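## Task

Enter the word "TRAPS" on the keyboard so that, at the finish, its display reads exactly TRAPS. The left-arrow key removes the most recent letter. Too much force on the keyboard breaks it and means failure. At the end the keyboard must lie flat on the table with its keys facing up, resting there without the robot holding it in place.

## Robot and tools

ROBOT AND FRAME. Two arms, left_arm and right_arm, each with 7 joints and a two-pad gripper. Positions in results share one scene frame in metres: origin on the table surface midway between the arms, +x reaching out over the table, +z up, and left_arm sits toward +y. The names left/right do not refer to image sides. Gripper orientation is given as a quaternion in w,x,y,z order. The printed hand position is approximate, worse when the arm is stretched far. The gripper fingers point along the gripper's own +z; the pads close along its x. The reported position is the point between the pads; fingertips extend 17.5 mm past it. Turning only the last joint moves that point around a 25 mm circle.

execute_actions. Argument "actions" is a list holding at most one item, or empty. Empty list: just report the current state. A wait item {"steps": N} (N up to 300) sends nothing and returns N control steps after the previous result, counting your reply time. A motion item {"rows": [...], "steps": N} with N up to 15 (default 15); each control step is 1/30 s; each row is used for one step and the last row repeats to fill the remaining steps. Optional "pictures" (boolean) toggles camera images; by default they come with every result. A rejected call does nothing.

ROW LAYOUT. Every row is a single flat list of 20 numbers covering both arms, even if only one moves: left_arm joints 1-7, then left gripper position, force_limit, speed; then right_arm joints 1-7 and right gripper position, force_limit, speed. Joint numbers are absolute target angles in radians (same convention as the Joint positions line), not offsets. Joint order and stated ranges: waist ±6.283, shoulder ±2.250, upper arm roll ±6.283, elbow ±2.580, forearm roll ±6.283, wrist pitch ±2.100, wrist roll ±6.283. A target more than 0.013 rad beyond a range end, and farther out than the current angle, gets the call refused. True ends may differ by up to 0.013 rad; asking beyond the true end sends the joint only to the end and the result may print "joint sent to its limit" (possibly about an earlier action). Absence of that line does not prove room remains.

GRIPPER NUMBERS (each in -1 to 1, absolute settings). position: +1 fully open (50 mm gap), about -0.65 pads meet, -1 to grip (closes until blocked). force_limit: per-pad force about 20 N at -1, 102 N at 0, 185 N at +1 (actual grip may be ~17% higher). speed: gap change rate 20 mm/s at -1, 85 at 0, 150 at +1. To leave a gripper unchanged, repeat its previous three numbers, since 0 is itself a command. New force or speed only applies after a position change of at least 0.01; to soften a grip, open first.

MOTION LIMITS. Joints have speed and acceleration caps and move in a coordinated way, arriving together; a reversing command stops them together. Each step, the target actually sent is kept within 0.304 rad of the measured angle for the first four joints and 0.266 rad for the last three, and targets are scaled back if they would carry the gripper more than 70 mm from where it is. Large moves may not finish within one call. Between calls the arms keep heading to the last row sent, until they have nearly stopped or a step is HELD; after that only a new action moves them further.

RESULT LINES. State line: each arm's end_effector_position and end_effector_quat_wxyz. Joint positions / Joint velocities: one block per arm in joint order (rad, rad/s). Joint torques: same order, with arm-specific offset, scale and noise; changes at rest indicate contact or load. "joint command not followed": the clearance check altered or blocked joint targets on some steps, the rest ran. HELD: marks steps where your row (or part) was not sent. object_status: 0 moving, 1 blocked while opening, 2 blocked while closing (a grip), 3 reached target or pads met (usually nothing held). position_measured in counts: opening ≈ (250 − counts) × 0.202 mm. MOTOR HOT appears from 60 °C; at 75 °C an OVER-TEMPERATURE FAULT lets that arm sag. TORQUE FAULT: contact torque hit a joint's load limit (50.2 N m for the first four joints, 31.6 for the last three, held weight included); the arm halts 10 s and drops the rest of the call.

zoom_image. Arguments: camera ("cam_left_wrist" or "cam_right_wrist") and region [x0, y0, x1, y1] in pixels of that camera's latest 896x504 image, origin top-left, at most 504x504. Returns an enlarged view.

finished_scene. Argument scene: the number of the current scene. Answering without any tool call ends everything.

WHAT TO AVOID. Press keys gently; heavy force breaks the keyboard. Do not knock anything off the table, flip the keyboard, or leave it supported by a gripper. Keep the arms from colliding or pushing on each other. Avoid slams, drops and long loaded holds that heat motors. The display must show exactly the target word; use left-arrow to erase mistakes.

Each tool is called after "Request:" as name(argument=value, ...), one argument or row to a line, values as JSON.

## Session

Request:
execute_actions(
  actions=[],
)

Scene clock: 0.00 s of 4200.00 s.
left_arm: end_effector_position=(+0.5608, +0.0207, +0.3794) position_measured=250 object_status=3 end_effector_quat_wxyz=(+0.004, +0.146, +0.989, -0.027) | right_arm: end_effector_position=(+0.3654, -0.3196, +0.1788) position_measured=250 object_status=3 end_effector_quat_wxyz=(-0.002, +0.671, +0.742, -0.003)
Joint positions: left_arm=[ 0.355  0.653 -0.323  0.64   0.258  1.855  3.109] | right_arm=[-0.057  0.434 -0.     1.66   0.     1.054  1.516]
Joint velocities: left_arm=[ 0.     0.    -0.    -0.     0.    -0.     0.001] | right_arm=[ 0.     0.001  0.     0.001  0.     0.001 -0.   ]
Joint torques (N m, as the joint torque sensors report them, + toward a larger angle): no reading
Motor temperatures (°C, as the motors report them): left_arm=[32 31 29 31 31 37 39] | right_arm=[27 29 30 27 43 35 33]

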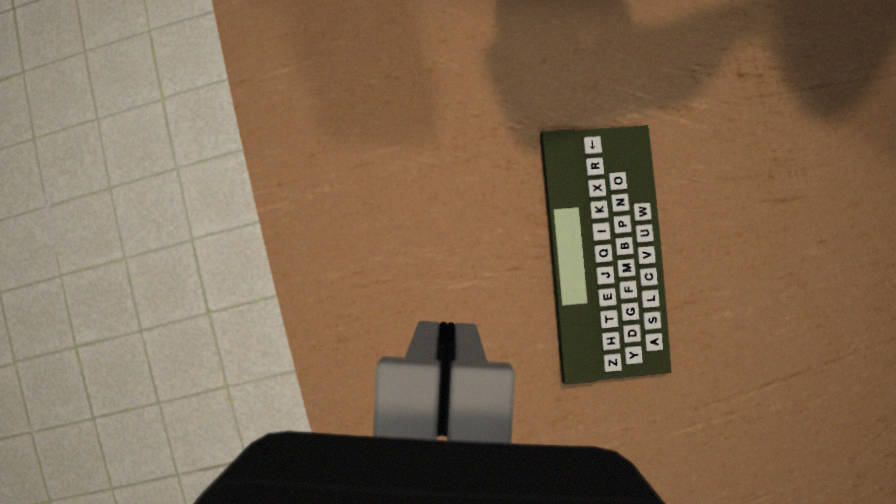

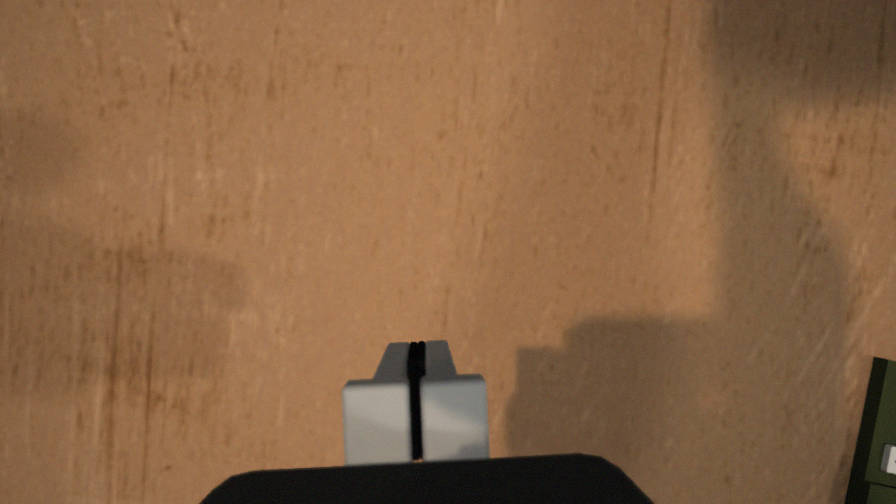

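Request:
zoom_image(
  camera="cam_left_wrist",
  region=[500, 110, 720, 400],
)

Request:
zoom_image(
  camera="cam_left_wrist",
  region=[340, 290, 560, 450],
)

Region (500, 110, 720, 400) of cam_left_wrist's 896x504 image, scaled by 1.738; it fills the left 382 columns of this view, and the rest is white.

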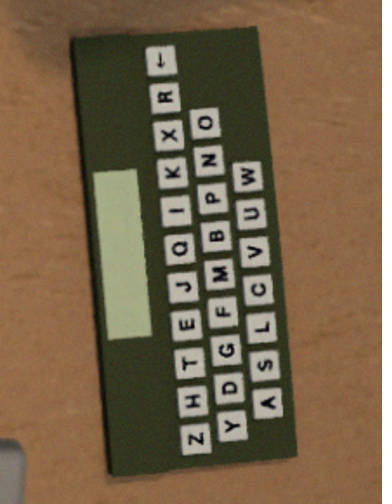

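Region (340, 290, 560, 450) of cam_left_wrist's 896x504 image, scaled by 2.291; it fills the top 367 rows of this view, and the rest is white.

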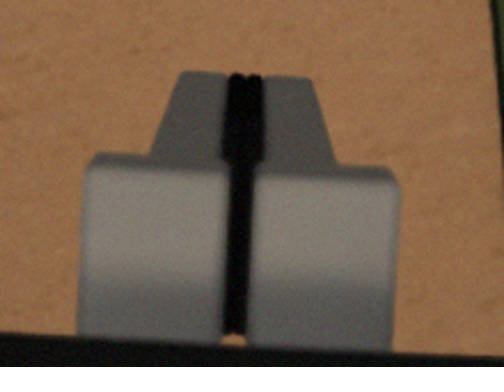

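Request:
execute_actions(
  actions=[
    {"rows": [[0.3937,0.7466,0.0,1.5573,0.0,1.1371,5.4832,-1,-1,0,-0.057,0.434,0.0,1.66,0.0,1.054,1.516,-1,-1,0]], "steps": 15},
  ],
  pictures=false,
)

Request:
execute_actions(
  actions=[
    {"steps": 60},
  ],
  pictures=false,
)

Scene clock: 30.97 s of 4200.00 s.
left_arm: end_effector_position=(+0.5400, -0.0146, +0.2399) position_measured=251 object_status=3 end_effector_quat_wxyz=(-0.053, +0.076, +0.996, +0.011) | right_arm: end_effector_position=(+0.3656, -0.3196, +0.1787) position_measured=251 object_status=3 end_effector_quat_wxyz=(-0.002, +0.671, +0.741, -0.002)
Joint positions: left_arm=[ 0.383  0.719 -0.094  0.954  0.074  1.579  3.384] | right_arm=[-0.057  0.434 -0.     1.66   0.     1.054  1.516]
Joint velocities: left_arm=[ 0.043  0.097  0.336  0.847 -0.263 -0.743  0.743] | right_arm=[ 0.    -0.002  0.    -0.     0.    -0.001 -0.   ]
Joint torques (N m, as the joint torque sensors report them, + toward a larger angle): left_arm=[ -0.48 -23.78  -0.3   -8.99  -0.02   0.87   0.35] | right_arm=[ -0.73 -16.24   0.35  -8.8   -0.19   0.47  -0.19]
Motor temperatures (°C, as the motors report them): left_arm=[32 31 29 31 31 37 39] | right_arm=[27 29 30 28 43 35 33]
Steps of this call (steps 1 to 90: nothing new was sent; then 27.47 s passed at rest; steps 91 to 105: all 15 steps of this action). Readings (joint positions | what the end effector reports):
91: left_arm=[0.355 0.654 -0.322 0.641 0.258 1.854 3.110] | right_arm=[-0.057 0.434 -0.000 1.660 0.000 1.054 1.516] | left_arm position_measured=251 object_status=0 | right_arm position_measured=251 object_status=0
92: left_arm=[0.356 0.655 -0.318 0.646 0.253 1.850 3.114] | right_arm=[-0.057 0.434 -0.000 1.660 0.000 1.054 1.516] | left_arm position_measured=251 object_status=0 | right_arm position_measured=251 object_status=0
94: left_arm=[0.359 0.662 -0.292 0.672 0.231 1.826 3.137] | right_arm=[-0.057 0.434 -0.000 1.660 0.000 1.054 1.516] | left_arm position_measured=251 object_status=0 | right_arm position_measured=251 object_status=0
98: left_arm=[0.370 0.688 -0.201 0.769 0.158 1.742 3.222] | right_arm=[-0.057 0.434 -0.000 1.660 0.000 1.054 1.516] | left_arm position_measured=251 object_status=3 | right_arm position_measured=251 object_status=3
105: the state above

Scene clock: 32.97 s of 4200.00 s.
left_arm: end_effector_position=(+0.4385, +0.0583, +0.0617) position_measured=251 object_status=3 end_effector_quat_wxyz=(+0.024, +0.791, -0.593, -0.147) | right_arm: end_effector_position=(+0.3656, -0.3196, +0.1787) position_measured=251 object_status=3 end_effector_quat_wxyz=(-0.002, +0.671, +0.741, -0.002)
Joint positions: left_arm=[ 0.394  0.747 -0.     1.557 -0.     1.137  5.48 ] | right_arm=[-0.057  0.434  0.     1.66   0.     1.054  1.516]
Joint velocities: left_arm=[-0.    -0.    -0.    -0.     0.001  0.     0.045] | right_arm=[-0.     0.001  0.    -0.001  0.    -0.    -0.   ]
Joint torques (N m, as the joint torque sensors report them, + toward a larger angle): left_arm=[ -0.21 -20.53   0.25  -6.11  -0.31   1.36  -0.05] | right_arm=[ -0.58 -16.27   0.34  -8.85  -0.1    0.42  -0.13]
Motor temperatures (°C, as the motors report them): left_arm=[32 31 29 31 31 37 39] | right_arm=[27 29 30 28 43 35 33]
Steps of this call (steps 1 to 60: the robot went on to your last target). Readings (joint positions | what the end effector reports):
1: left_arm=[0.384 0.722 -0.083 0.983 0.066 1.554 3.409] | right_arm=[-0.057 0.434 -0.000 1.660 0.000 1.054 1.516] | left_arm position_measured=251 object_status=3 | right_arm position_measured=251 object_status=3
2: left_arm=[0.385 0.725 -0.073 1.012 0.058 1.528 3.435] | right_arm=[-0.057 0.434 -0.000 1.660 0.000 1.054 1.516] | left_arm position_measured=251 object_status=3 | right_arm position_measured=251 object_status=3
4: left_arm=[0.387 0.730 -0.057 1.071 0.045 1.476 3.487] | right_arm=[-0.057 0.434 0.000 1.660 0.000 1.054 1.516] | left_arm position_measured=251 object_status=3 | right_arm position_measured=251 object_status=3
8: left_arm=[0.390 0.737 -0.033 1.193 0.026 1.369 3.594] | right_arm=[-0.057 0.434 0.000 1.660 0.000 1.054 1.516] | left_arm position_measured=251 object_status=3 | right_arm position_measured=251 object_status=3
60: the state above

Request:
execute_actions(
  actions=[],
)

Scene clock: 33.37 s of 4200.00 s.
left_arm: end_effector_position=(+0.4384, +0.0584, +0.0618) position_measured=251 object_status=3 end_effector_quat_wxyz=(+0.024, +0.792, -0.592, -0.147) | right_arm: end_effector_position=(+0.3656, -0.3196, +0.1787) position_measured=251 object_status=3 end_effector_quat_wxyz=(-0.002, +0.671, +0.741, -0.002)
Joint positions: left_arm=[ 0.394  0.747  0.     1.557 -0.     1.137  5.483] | right_arm=[-0.057  0.434  0.     1.66   0.     1.054  1.516]
Joint velocities: left_arm=[-0. -0.  0. -0.  0. -0.  0.] | right_arm=[ 0.    -0.     0.     0.001 -0.     0.     0.   ]
Joint torques (N m, as the joint torque sensors report them, + toward a larger angle): left_arm=[  0.32 -20.57   0.42  -6.43  -0.24   1.15   0.02] | right_arm=[ -0.59 -16.32   0.33  -8.9   -0.11   0.47  -0.11]
Motor temperatures (°C, as the motors report them): left_arm=[32 31 29 31 31 37 39] | right_arm=[27 29 30 28 43 35 33]
Steps of this call (steps 1 to 12: the robot went on to your last target). Readings (joint positions | what the end effector reports):
1: left_arm=[0.394 0.747 -0.000 1.557 -0.000 1.137 5.481] | right_arm=[-0.057 0.434 0.000 1.660 0.000 1.054 1.516] | left_arm position_measured=251 object_status=3 | right_arm position_measured=251 object_status=3
2: left_arm=[0.394 0.747 -0.000 1.557 -0.000 1.137 5.482] | right_arm=[-0.057 0.434 0.000 1.660 0.000 1.054 1.516] | left_arm position_measured=251 object_status=3 | right_arm position_measured=251 object_status=3
4: left_arm=[0.394 0.747 0.000 1.557 0.000 1.137 5.483] | right_arm=[-0.057 0.434 0.000 1.660 0.000 1.054 1.516] | left_arm position_measured=251 object_status=3 | right_arm position_measured=251 object_status=3
8: left_arm=[0.394 0.747 0.000 1.557 0.000 1.137 5.483] | right_arm=[-0.057 0.434 0.000 1.660 0.000 1.054 1.516] | left_arm position_measured=251 object_status=3 | right_arm position_measured=251 object_status=3
12: the state above

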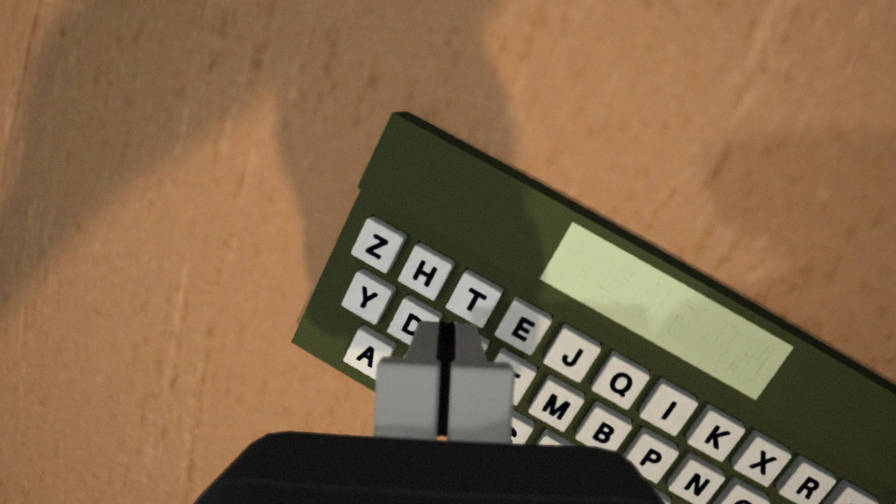

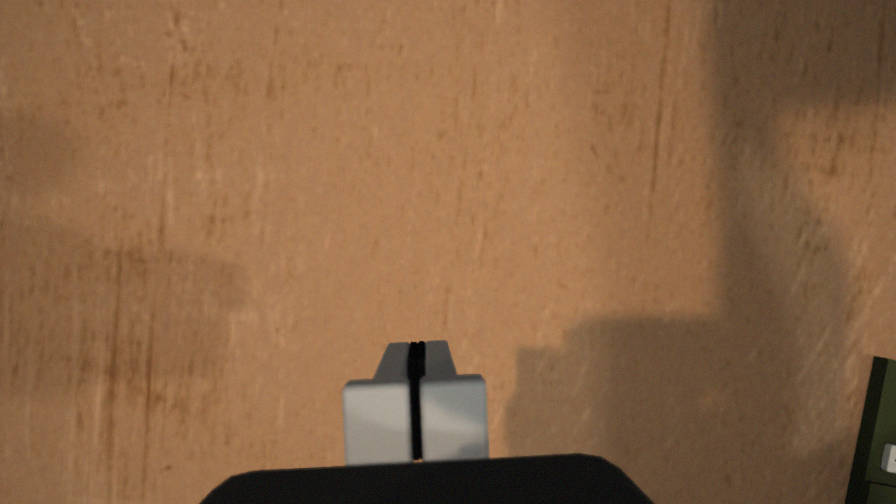

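Request:
zoom_image(
  camera="cam_left_wrist",
  region=[330, 200, 630, 400],
)

Region (330, 200, 630, 400) of cam_left_wrist's 896x504 image, scaled by 1.680.

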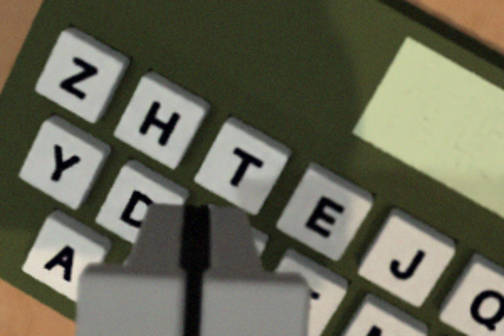

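Request:
execute_actions(
  actions=[
    {"rows": [[0.3882,0.7683,0.0,1.5646,0.0,1.1080,5.4832,-1,-1,0,-0.057,0.434,0.0,1.66,0.0,1.054,1.516,-1,-1,0]], "steps": 12},
  ],
)

Scene clock: 47.27 s of 4200.00 s.
left_arm: end_effector_position=(+0.4400, +0.0602, +0.0490) position_measured=251 object_status=3 end_effector_quat_wxyz=(+0.024, +0.794, -0.590, -0.147) | right_arm: end_effector_position=(+0.3656, -0.3196, +0.1787) position_measured=251 object_status=3 end_effector_quat_wxyz=(-0.002, +0.671, +0.741, -0.002)
Joint positions: left_arm=[ 0.388  0.768 -0.     1.565 -0.     1.108  5.483] | right_arm=[-0.057  0.434  0.     1.66   0.     1.054  1.516]
Joint velocities: left_arm=[-0.002  0.005  0.     0.001  0.    -0.004 -0.   ] | right_arm=[-0.     0.    -0.    -0.    -0.    -0.001  0.   ]
Joint torques (N m, as the joint torque sensors report them, + toward a larger angle): left_arm=[ -0.12 -20.53   0.13  -5.9   -0.25   1.16   0.25] | right_arm=[ -0.49 -16.23   0.28  -8.88  -0.06   0.38  -0.04]
Motor temperatures (°C, as the motors report them): left_arm=[32 31 29 31 31 37 39] | right_arm=[27 29 30 28 43 35 33]
Steps of this call (steps 1 to 15: the robot went on to your last target; steps 16 to 90: nothing new was sent; then 10.50 s passed at rest; steps 91 to 102: all 12 steps of this action). Readings (joint positions | what the end effector reports):
91: left_arm=[0.393 0.748 0.000 1.557 0.000 1.136 5.483] | right_arm=[-0.057 0.434 0.000 1.660 0.000 1.054 1.516] | left_arm position_measured=251 object_status=3 | right_arm position_measured=251 object_status=3
92: left_arm=[0.392 0.753 0.000 1.558 0.000 1.130 5.483] | right_arm=[-0.057 0.434 0.000 1.660 0.000 1.054 1.516] | left_arm position_measured=251 object_status=3 | right_arm position_measured=251 object_status=3
94: left_arm=[0.390 0.762 -0.000 1.562 -0.000 1.117 5.483] | right_arm=[-0.057 0.434 0.000 1.660 0.000 1.054 1.516] | left_arm position_measured=251 object_status=3 | right_arm position_measured=251 object_status=3
98: left_arm=[0.389 0.767 -0.000 1.564 -0.000 1.110 5.483] | right_arm=[-0.057 0.434 0.000 1.660 0.000 1.054 1.516] | left_arm position_measured=251 object_status=3 | right_arm position_measured=251 object_status=3
102: the state above

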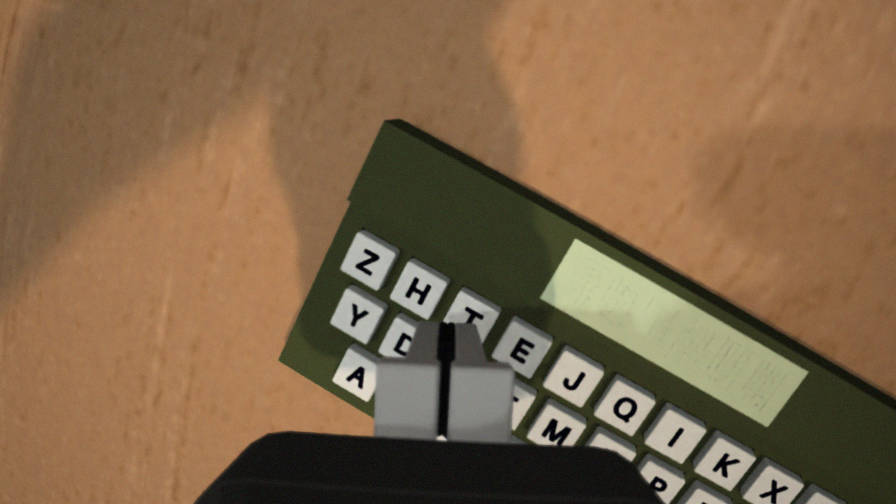

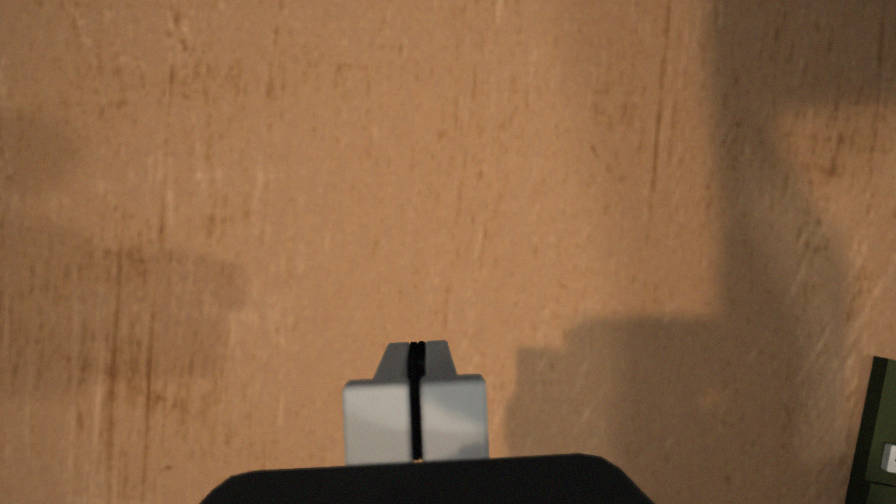

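Request:
zoom_image(
  camera="cam_left_wrist",
  region=[360, 230, 600, 400],
)

Region (360, 230, 600, 400) of cam_left_wrist's 896x504 image, scaled by 2.100; it fills the top 357 rows of this view, and the rest is white.

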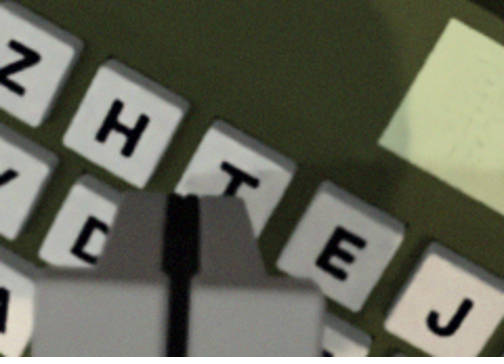

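Request:
execute_actions(
  actions=[
    {"rows": [[0.3882,0.7829,0.0,1.5708,0.0,1.0873,5.4832,-1,-1,0,-0.057,0.434,0.0,1.66,0.0,1.054,1.516,-1,-1,0]], "steps": 10},
  ],
)

Scene clock: 51.93 s of 4200.00 s.
left_arm: end_effector_position=(+0.4399, +0.0603, +0.0401) position_measured=251 object_status=3 end_effector_quat_wxyz=(+0.024, +0.794, -0.589, -0.147) | right_arm: end_effector_position=(+0.3656, -0.3196, +0.1787) position_measured=251 object_status=3 end_effector_quat_wxyz=(-0.002, +0.671, +0.741, -0.002)
Joint positions: left_arm=[ 0.388  0.782 -0.     1.571  0.     1.088  5.483] | right_arm=[-0.057  0.434  0.     1.66   0.     1.054  1.516]
Joint velocities: left_arm=[ 0.     0.006  0.     0.002  0.    -0.006  0.   ] | right_arm=[ 0.    -0.002  0.    -0.001  0.    -0.003 -0.   ]
Joint torques (N m, as the joint torque sensors report them, + toward a larger angle): left_arm=[  0.13 -19.97   0.19  -5.59   0.07   1.3   -0.02] | right_arm=[ -0.61 -16.24   0.45  -8.89  -0.16   0.44  -0.11]
Motor temperatures (°C, as the motors report them): left_arm=[32 31 29 31 31 37 39] | right_arm=[27 29 30 28 43 35 33]
Steps of this call (steps 1 to 15: the robot went on to your last target; steps 16 to 90: nothing new was sent; then 1.33 s passed at rest; steps 91 to 100: all 10 steps of this action). Readings (joint positions | what the end effector reports):
91: left_arm=[0.388 0.770 0.000 1.565 -0.000 1.107 5.483] | right_arm=[-0.057 0.434 0.000 1.660 0.000 1.054 1.516] | left_arm position_measured=251 object_status=3 | right_arm position_measured=251 object_status=3
92: left_arm=[0.388 0.773 0.000 1.566 -0.000 1.102 5.483] | right_arm=[-0.057 0.434 0.000 1.660 0.000 1.054 1.516] | left_arm position_measured=251 object_status=3 | right_arm position_measured=251 object_status=3
94: left_arm=[0.388 0.779 -0.000 1.569 0.000 1.094 5.483] | right_arm=[-0.057 0.434 0.000 1.660 0.000 1.054 1.516] | left_arm position_measured=251 object_status=3 | right_arm position_measured=251 object_status=3
98: left_arm=[0.388 0.782 -0.000 1.571 0.000 1.088 5.483] | right_arm=[-0.057 0.434 0.000 1.660 -0.000 1.054 1.516] | left_arm position_measured=251 object_status=3 | right_arm position_measured=251 object_status=3
100: the state above

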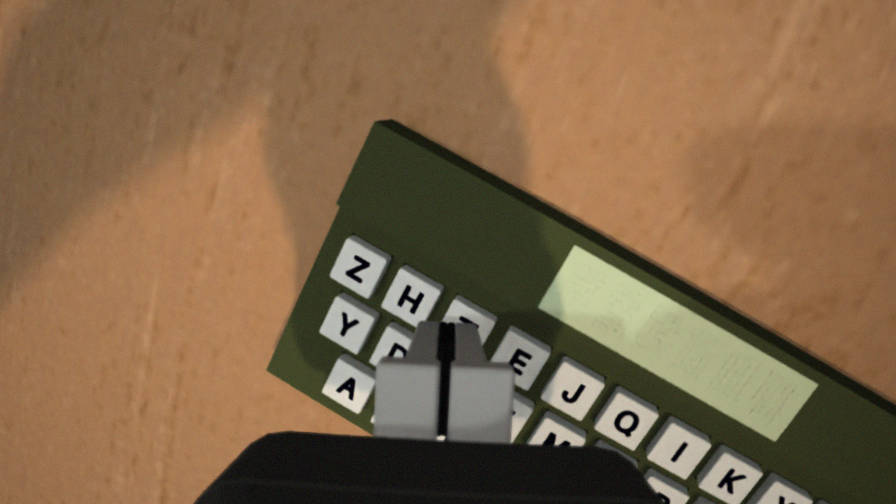

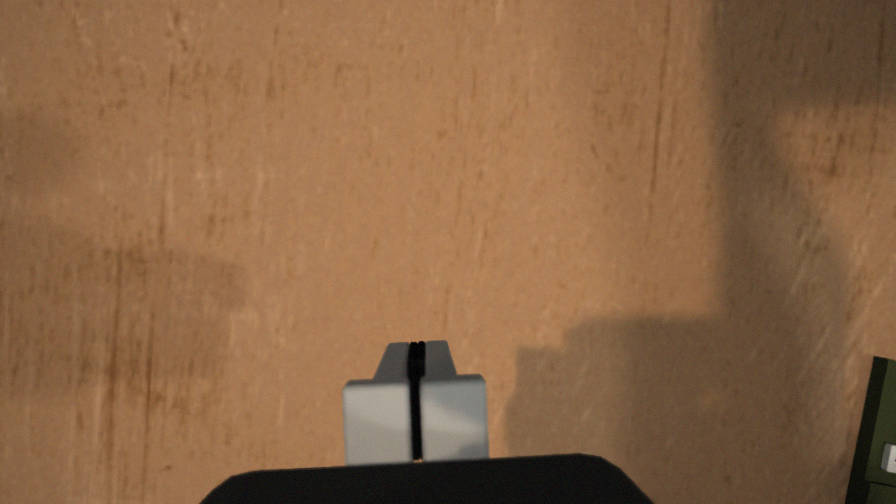

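Request:
execute_actions(
  actions=[],
)

Scene clock: 58.67 s of 4200.00 s.
left_arm: end_effector_position=(+0.4398, +0.0604, +0.0398) position_measured=251 object_status=3 end_effector_quat_wxyz=(+0.024, +0.794, -0.589, -0.147) | right_arm: end_effector_position=(+0.3656, -0.3196, +0.1787) position_measured=251 object_status=3 end_effector_quat_wxyz=(-0.002, +0.671, +0.741, -0.002)
Joint positions: left_arm=[0.388 0.783 0.    1.571 0.    1.087 5.483] | right_arm=[-0.057  0.434  0.     1.66   0.     1.054  1.516]
Joint velocities: left_arm=[-0.001  0.    -0.    -0.     0.    -0.     0.001] | right_arm=[ 0. -0.  0.  0.  0. -0. -0.]
Joint torques (N m, as the joint torque sensors report them, + toward a larger angle): left_arm=[ -0.32 -20.41   0.18  -6.22   0.     1.33  -0.04] | right_arm=[ -0.61 -16.15   0.42  -8.96  -0.13   0.32  -0.06]
Motor temperatures (°C, as the motors report them): left_arm=[32 31 29 31 31 37 39] | right_arm=[27 29 30 28 43 35 33]
Steps of this call (steps 1 to 15: the robot went on to your last target; steps 16 to 90: nothing new was sent; then 3.73 s passed at rest). Readings (joint positions | what the end effector reports):
1: left_arm=[0.388 0.782 -0.000 1.571 0.000 1.088 5.483] | right_arm=[-0.057 0.434 0.000 1.660 0.000 1.054 1.516] | left_arm position_measured=251 object_status=3 | right_arm position_measured=251 object_status=3
2: left_arm=[0.388 0.783 -0.000 1.571 0.000 1.087 5.483] | right_arm=[-0.057 0.434 0.000 1.660 0.000 1.054 1.516] | left_arm position_measured=251 object_status=3 | right_arm position_measured=251 object_status=3
4: left_arm=[0.388 0.783 -0.000 1.571 0.000 1.087 5.483] | right_arm=[-0.057 0.434 0.000 1.660 0.000 1.054 1.516] | left_arm position_measured=251 object_status=3 | right_arm position_measured=251 object_status=3
8: left_arm=[0.388 0.783 -0.000 1.571 0.000 1.087 5.483] | right_arm=[-0.057 0.434 0.000 1.660 -0.000 1.054 1.516] | left_arm position_measured=251 object_status=3 | right_arm position_measured=251 object_status=3
90: the state above
All arms were judged still, so your last target was given up. Only a new action makes them travel on or press farther. Fingers that are still opening or closing keep moving.

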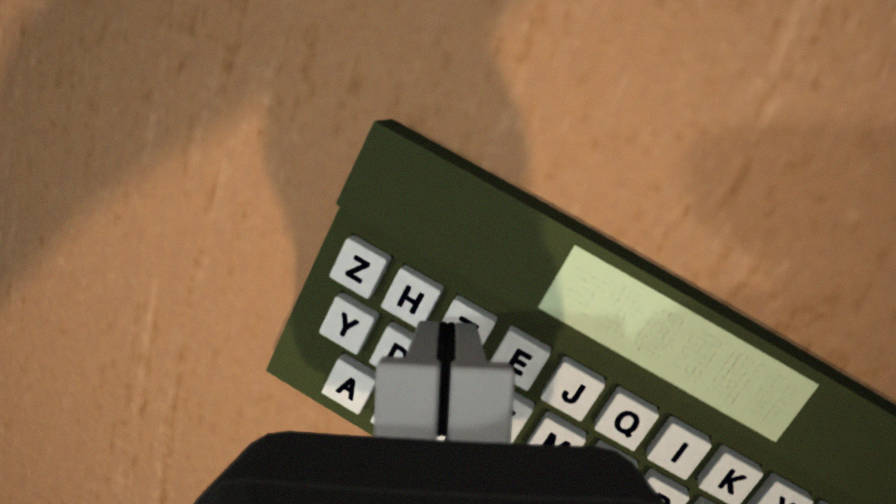

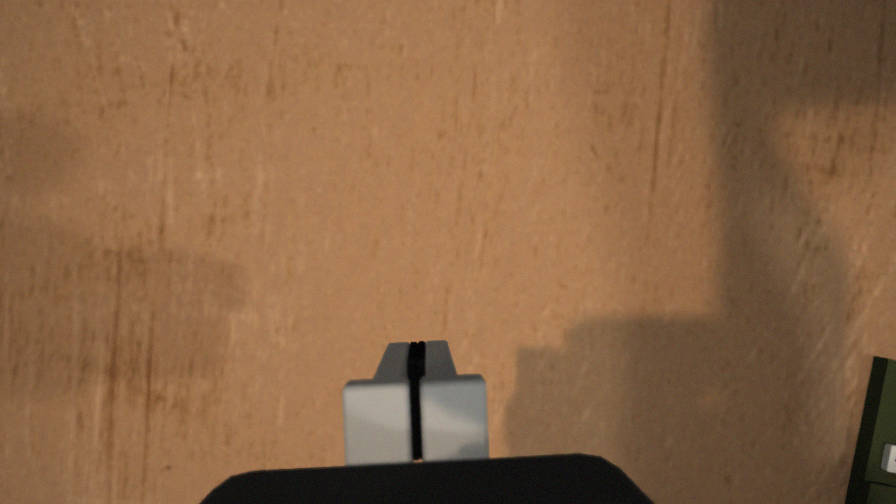

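Request:
execute_actions(
  actions=[
    {"rows": [[0.3882,0.7853,0.0,1.5718,0.0,1.0838,5.4832,-1,-1,0, -0.057,0.434,0.0,1.66,0.0,1.054,1.516,-1,-1,0]], "steps": 8},
  ],
)

Scene clock: 60.93 s of 4200.00 s.
left_arm: end_effector_position=(+0.4398, +0.0604, +0.0384) position_measured=251 object_status=3 end_effector_quat_wxyz=(+0.024, +0.794, -0.589, -0.147) | right_arm: end_effector_position=(+0.3656, -0.3196, +0.1787) position_measured=251 object_status=3 end_effector_quat_wxyz=(-0.002, +0.671, +0.741, -0.002)
Joint positions: left_arm=[ 0.388  0.785 -0.     1.572  0.     1.084  5.483] | right_arm=[-0.057  0.434  0.     1.66   0.     1.054  1.516]
Joint velocities: left_arm=[ 0.     0.002  0.     0.001 -0.    -0.002 -0.   ] | right_arm=[ 0.    -0.     0.    -0.001  0.    -0.    -0.   ]
Joint torques (N m, as the joint torque sensors report them, + toward a larger angle): left_arm=[ -0.22 -20.44   0.15  -6.02  -0.14   1.43   0.17] | right_arm=[ -0.58 -16.42   0.36  -8.74  -0.09   0.42  -0.14]
Motor temperatures (°C, as the motors report them): left_arm=[32 31 29 31 31 37 39] | right_arm=[27 29 30 28 43 35 33]
Steps of this call (steps 1 to 60: nothing new was sent; steps 61 to 68: all 8 steps of this action). Readings (joint positions | what the end effector reports):
61: left_arm=[0.388 0.783 0.000 1.571 -0.000 1.087 5.483] | right_arm=[-0.057 0.434 0.000 1.660 0.000 1.054 1.516] | left_arm position_measured=251 object_status=3 | right_arm position_measured=251 object_status=3
62: left_arm=[0.388 0.784 0.000 1.571 -0.000 1.086 5.483] | right_arm=[-0.057 0.434 0.000 1.660 -0.000 1.054 1.516] | left_arm position_measured=251 object_status=3 | right_arm position_measured=251 object_status=3
64: left_arm=[0.388 0.785 -0.000 1.572 0.000 1.085 5.483] | right_arm=[-0.057 0.434 0.000 1.660 0.000 1.054 1.516] | left_arm position_measured=251 object_status=3 | right_arm position_measured=251 object_status=3
68: the state above

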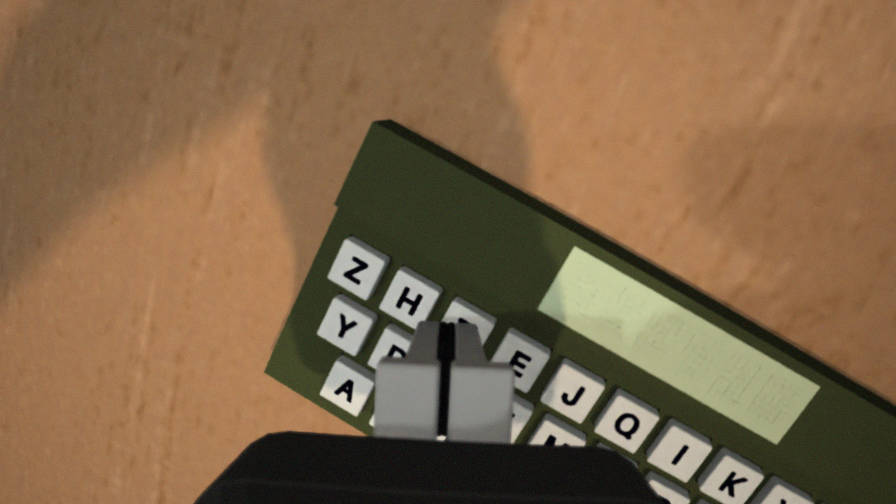

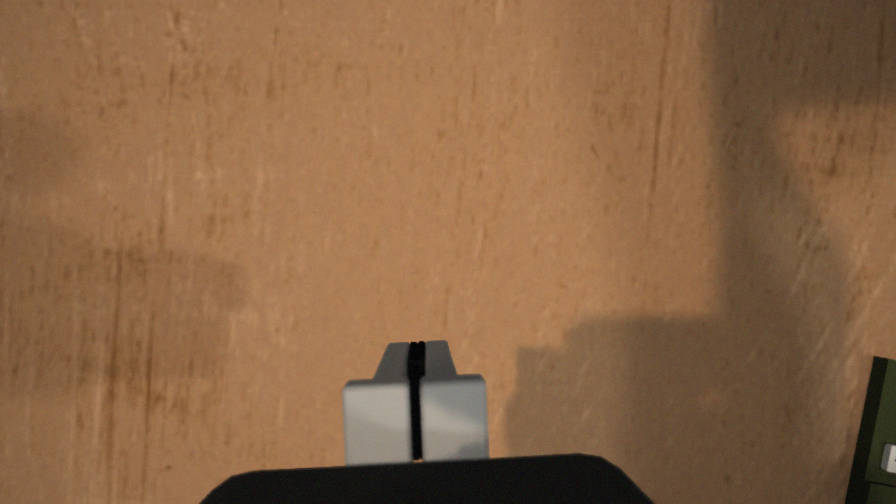

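Request:
execute_actions(
  actions=[
    {"rows": [[0.3882,0.7877,0.0,1.5728,0.0,1.0803,5.4832,-1,-1,0, -0.057,0.434,0.0,1.66,0.0,1.054,1.516,-1,-1,0]], "steps": 8},
  ],
)

Scene clock: 61.63 s of 4200.00 s.
left_arm: end_effector_position=(+0.4398, +0.0604, +0.0370) position_measured=251 object_status=3 end_effector_quat_wxyz=(+0.024, +0.794, -0.589, -0.147) | right_arm: end_effector_position=(+0.3656, -0.3196, +0.1787) position_measured=251 object_status=3 end_effector_quat_wxyz=(-0.002, +0.671, +0.741, -0.002)
Joint positions: left_arm=[ 0.388  0.787  0.     1.573 -0.     1.081  5.483] | right_arm=[-0.057  0.434  0.     1.66   0.     1.054  1.516]
Joint velocities: left_arm=[ 0.001  0.002  0.     0.001 -0.    -0.002  0.001] | right_arm=[-0.    -0.001  0.     0.    -0.     0.001 -0.   ]
Joint torques (N m, as the joint torque sensors report them, + toward a larger angle): left_arm=[  0.21 -20.71   0.28  -5.53  -0.11   1.35  -0.01] | right_arm=[ -0.6  -16.4    0.39  -9.03  -0.05   0.37  -0.14]
Motor temperatures (°C, as the motors report them): left_arm=[32 31 29 31 31 37 39] | right_arm=[27 29 30 28 43 35 33]
Steps of this call (steps 1 to 13: the robot went on to your last target; steps 14 to 21: all 8 steps of this action). Readings (joint positions | what the end effector reports):
14: left_arm=[0.388 0.786 0.000 1.572 -0.000 1.083 5.483] | right_arm=[-0.057 0.434 0.000 1.660 0.000 1.054 1.516] | left_arm position_measured=251 object_status=3 | right_arm position_measured=251 object_status=3
15: left_arm=[0.388 0.786 0.000 1.572 -0.000 1.083 5.483] | right_arm=[-0.057 0.434 0.000 1.660 0.000 1.054 1.516] | left_arm position_measured=251 object_status=3 | right_arm position_measured=251 object_status=3
17: left_arm=[0.388 0.787 -0.000 1.573 -0.000 1.081 5.483] | right_arm=[-0.057 0.434 0.000 1.660 0.000 1.054 1.516] | left_arm position_measured=251 object_status=3 | right_arm position_measured=251 object_status=3
21: the state above

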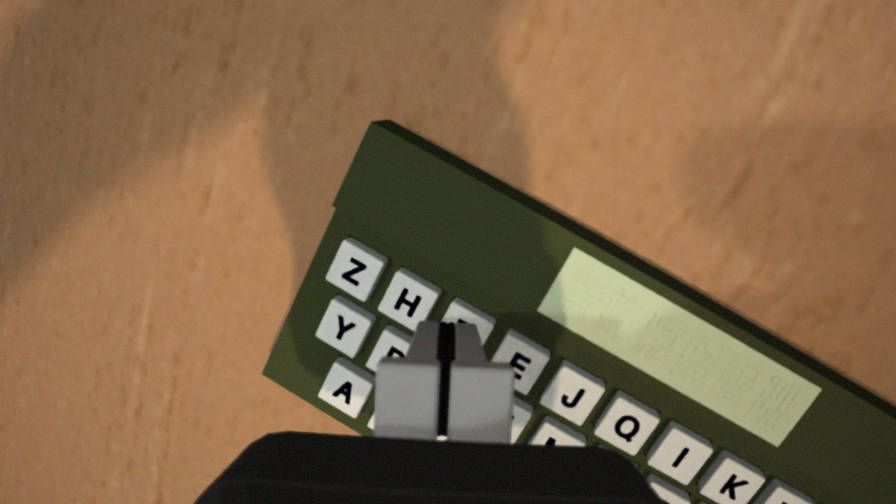

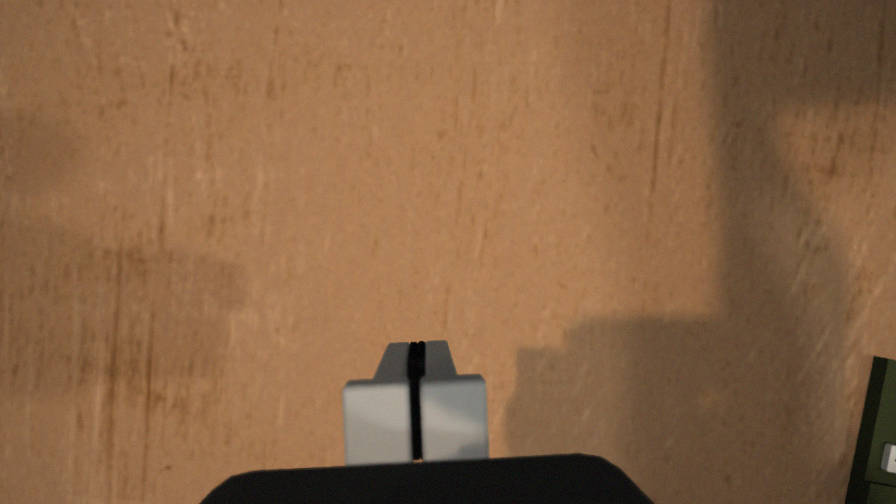

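Request:
execute_actions(
  actions=[
    {"rows": [[0.3882,0.7897,0.0,1.5736,0.0,1.0775,5.4832,-1,-1,0, -0.057,0.434,0.0,1.66,0.0,1.054,1.516,-1,-1,0]], "steps": 10},
  ],
)

Scene clock: 62.67 s of 4200.00 s.
left_arm: end_effector_position=(+0.4398, +0.0604, +0.0358) position_measured=251 object_status=3 end_effector_quat_wxyz=(+0.024, +0.794, -0.589, -0.147) | right_arm: end_effector_position=(+0.3656, -0.3196, +0.1787) position_measured=251 object_status=3 end_effector_quat_wxyz=(-0.002, +0.671, +0.741, -0.002)
Joint positions: left_arm=[ 0.388  0.789  0.     1.574 -0.     1.078  5.483] | right_arm=[-0.057  0.434  0.     1.66   0.     1.054  1.516]
Joint velocities: left_arm=[ 0.001  0.001 -0.     0.    -0.    -0.001  0.001] | right_arm=[-0.     0.002  0.    -0.     0.     0.001 -0.   ]
Joint torques (N m, as the joint torque sensors report them, + toward a larger angle): left_arm=[  0.1  -20.41   0.34  -5.83  -0.3    1.09   0.13] | right_arm=[ -0.57 -16.18   0.28  -8.91  -0.04   0.43  -0.1 ]
Motor temperatures (°C, as the motors report them): left_arm=[32 31 29 31 31 37 39] | right_arm=[27 29 30 28 43 35 33]
Steps of this call (steps 1 to 15: the robot went on to your last target; steps 16 to 21: nothing new was sent; steps 22 to 31: all 10 steps of this action). Readings (joint positions | what the end effector reports):
22: left_arm=[0.388 0.788 0.000 1.573 -0.000 1.080 5.483] | right_arm=[-0.057 0.434 0.000 1.660 0.000 1.054 1.516] | left_arm position_measured=251 object_status=3 | right_arm position_measured=251 object_status=3
23: left_arm=[0.388 0.788 0.000 1.573 -0.000 1.079 5.483] | right_arm=[-0.057 0.434 0.000 1.660 0.000 1.054 1.516] | left_arm position_measured=251 object_status=3 | right_arm position_measured=251 object_status=3
25: left_arm=[0.388 0.789 0.000 1.573 -0.000 1.078 5.483] | right_arm=[-0.057 0.434 0.000 1.660 0.000 1.054 1.516] | left_arm position_measured=251 object_status=3 | right_arm position_measured=251 object_status=3
29: left_arm=[0.388 0.789 0.000 1.574 -0.000 1.078 5.483] | right_arm=[-0.057 0.434 0.000 1.660 0.000 1.054 1.516] | left_arm position_measured=251 object_status=3 | right_arm position_measured=251 object_status=3
31: the state above

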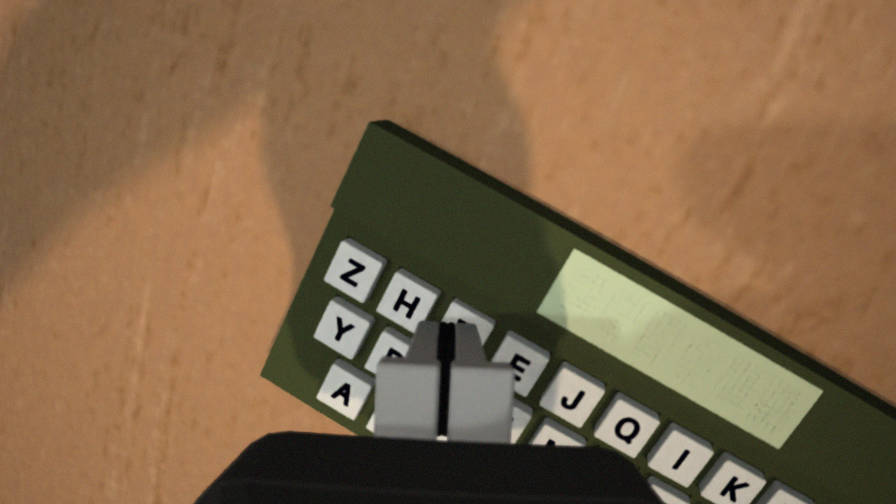

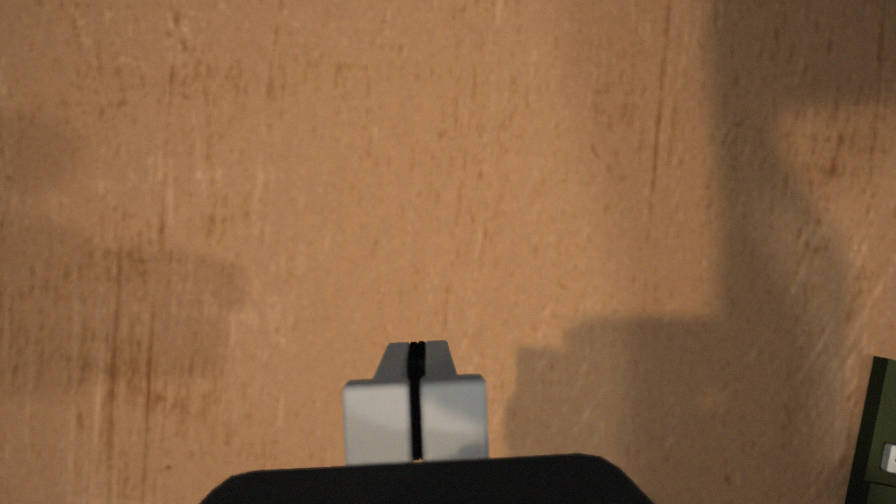

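Request:
execute_actions(
  actions=[
    {"rows": [[0.3882,0.7916,0.0,1.5744,0.0,1.0748,5.4832,-1,-1,0, -0.057,0.434,0.0,1.66,0.0,1.054,1.516,-1,-1,0]], "steps": 10},
  ],
)

Scene clock: 63.70 s of 4200.00 s.
left_arm: end_effector_position=(+0.4398, +0.0604, +0.0347) position_measured=251 object_status=3 end_effector_quat_wxyz=(+0.024, +0.794, -0.589, -0.147) | right_arm: end_effector_position=(+0.3656, -0.3196, +0.1787) position_measured=251 object_status=3 end_effector_quat_wxyz=(-0.002, +0.671, +0.741, -0.002)
Joint positions: left_arm=[ 0.388  0.791  0.     1.574 -0.     1.075  5.483] | right_arm=[-0.057  0.434  0.     1.66   0.     1.054  1.516]
Joint velocities: left_arm=[ 0.001  0.001  0.     0.     0.    -0.001 -0.001] | right_arm=[-0.    -0.    -0.    -0.001 -0.     0.    -0.   ]
Joint torques (N m, as the joint torque sensors report them, + toward a larger angle): left_arm=[ -0.2  -20.73   0.49  -5.61  -0.09   1.24   0.1 ] | right_arm=[ -0.56 -16.27   0.45  -8.91  -0.04   0.38  -0.08]
Motor temperatures (°C, as the motors report them): left_arm=[32 31 29 31 31 37 39] | right_arm=[27 29 30 28 43 35 33]
Steps of this call (steps 1 to 15: the robot went on to your last target; steps 16 to 21: nothing new was sent; steps 22 to 31: all 10 steps of this action). Readings (joint positions | what the end effector reports):
22: left_arm=[0.388 0.790 0.000 1.574 -0.000 1.077 5.483] | right_arm=[-0.057 0.434 0.000 1.660 0.000 1.054 1.516] | left_arm position_measured=251 object_status=3 | right_arm position_measured=251 object_status=3
23: left_arm=[0.388 0.790 0.000 1.574 -0.000 1.077 5.483] | right_arm=[-0.057 0.434 0.000 1.660 0.000 1.054 1.516] | left_arm position_measured=251 object_status=3 | right_arm position_measured=251 object_status=3
25: left_arm=[0.388 0.791 0.000 1.574 -0.000 1.076 5.483] | right_arm=[-0.057 0.434 0.000 1.660 0.000 1.054 1.516] | left_arm position_measured=251 object_status=3 | right_arm position_measured=251 object_status=3
29: left_arm=[0.388 0.791 0.000 1.574 -0.000 1.075 5.483] | right_arm=[-0.057 0.434 0.000 1.660 0.000 1.054 1.516] | left_arm position_measured=251 object_status=3 | right_arm position_measured=251 object_status=3
31: the state above

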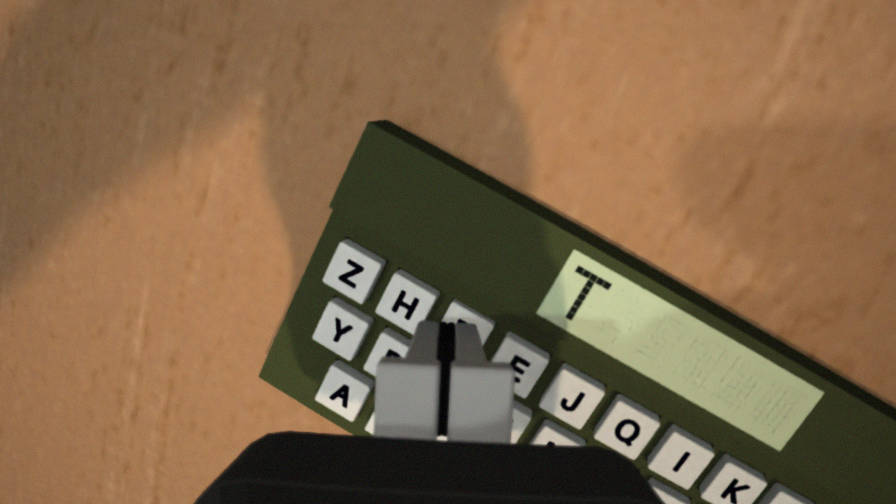

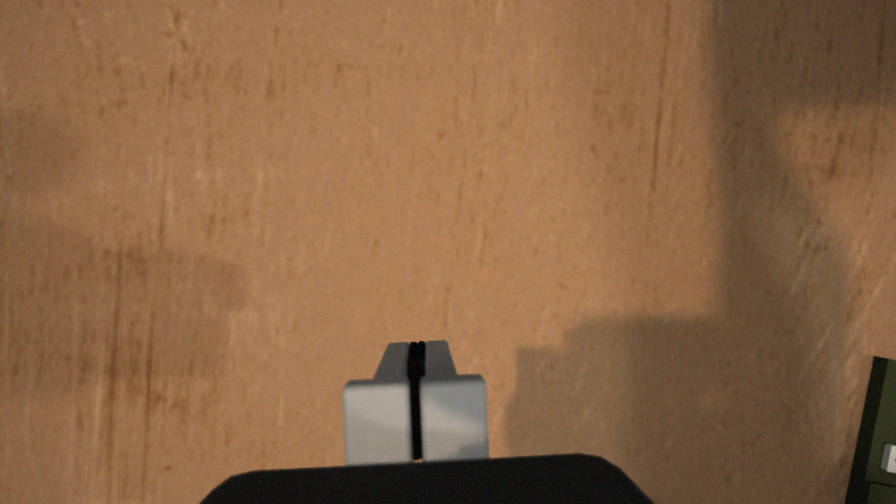

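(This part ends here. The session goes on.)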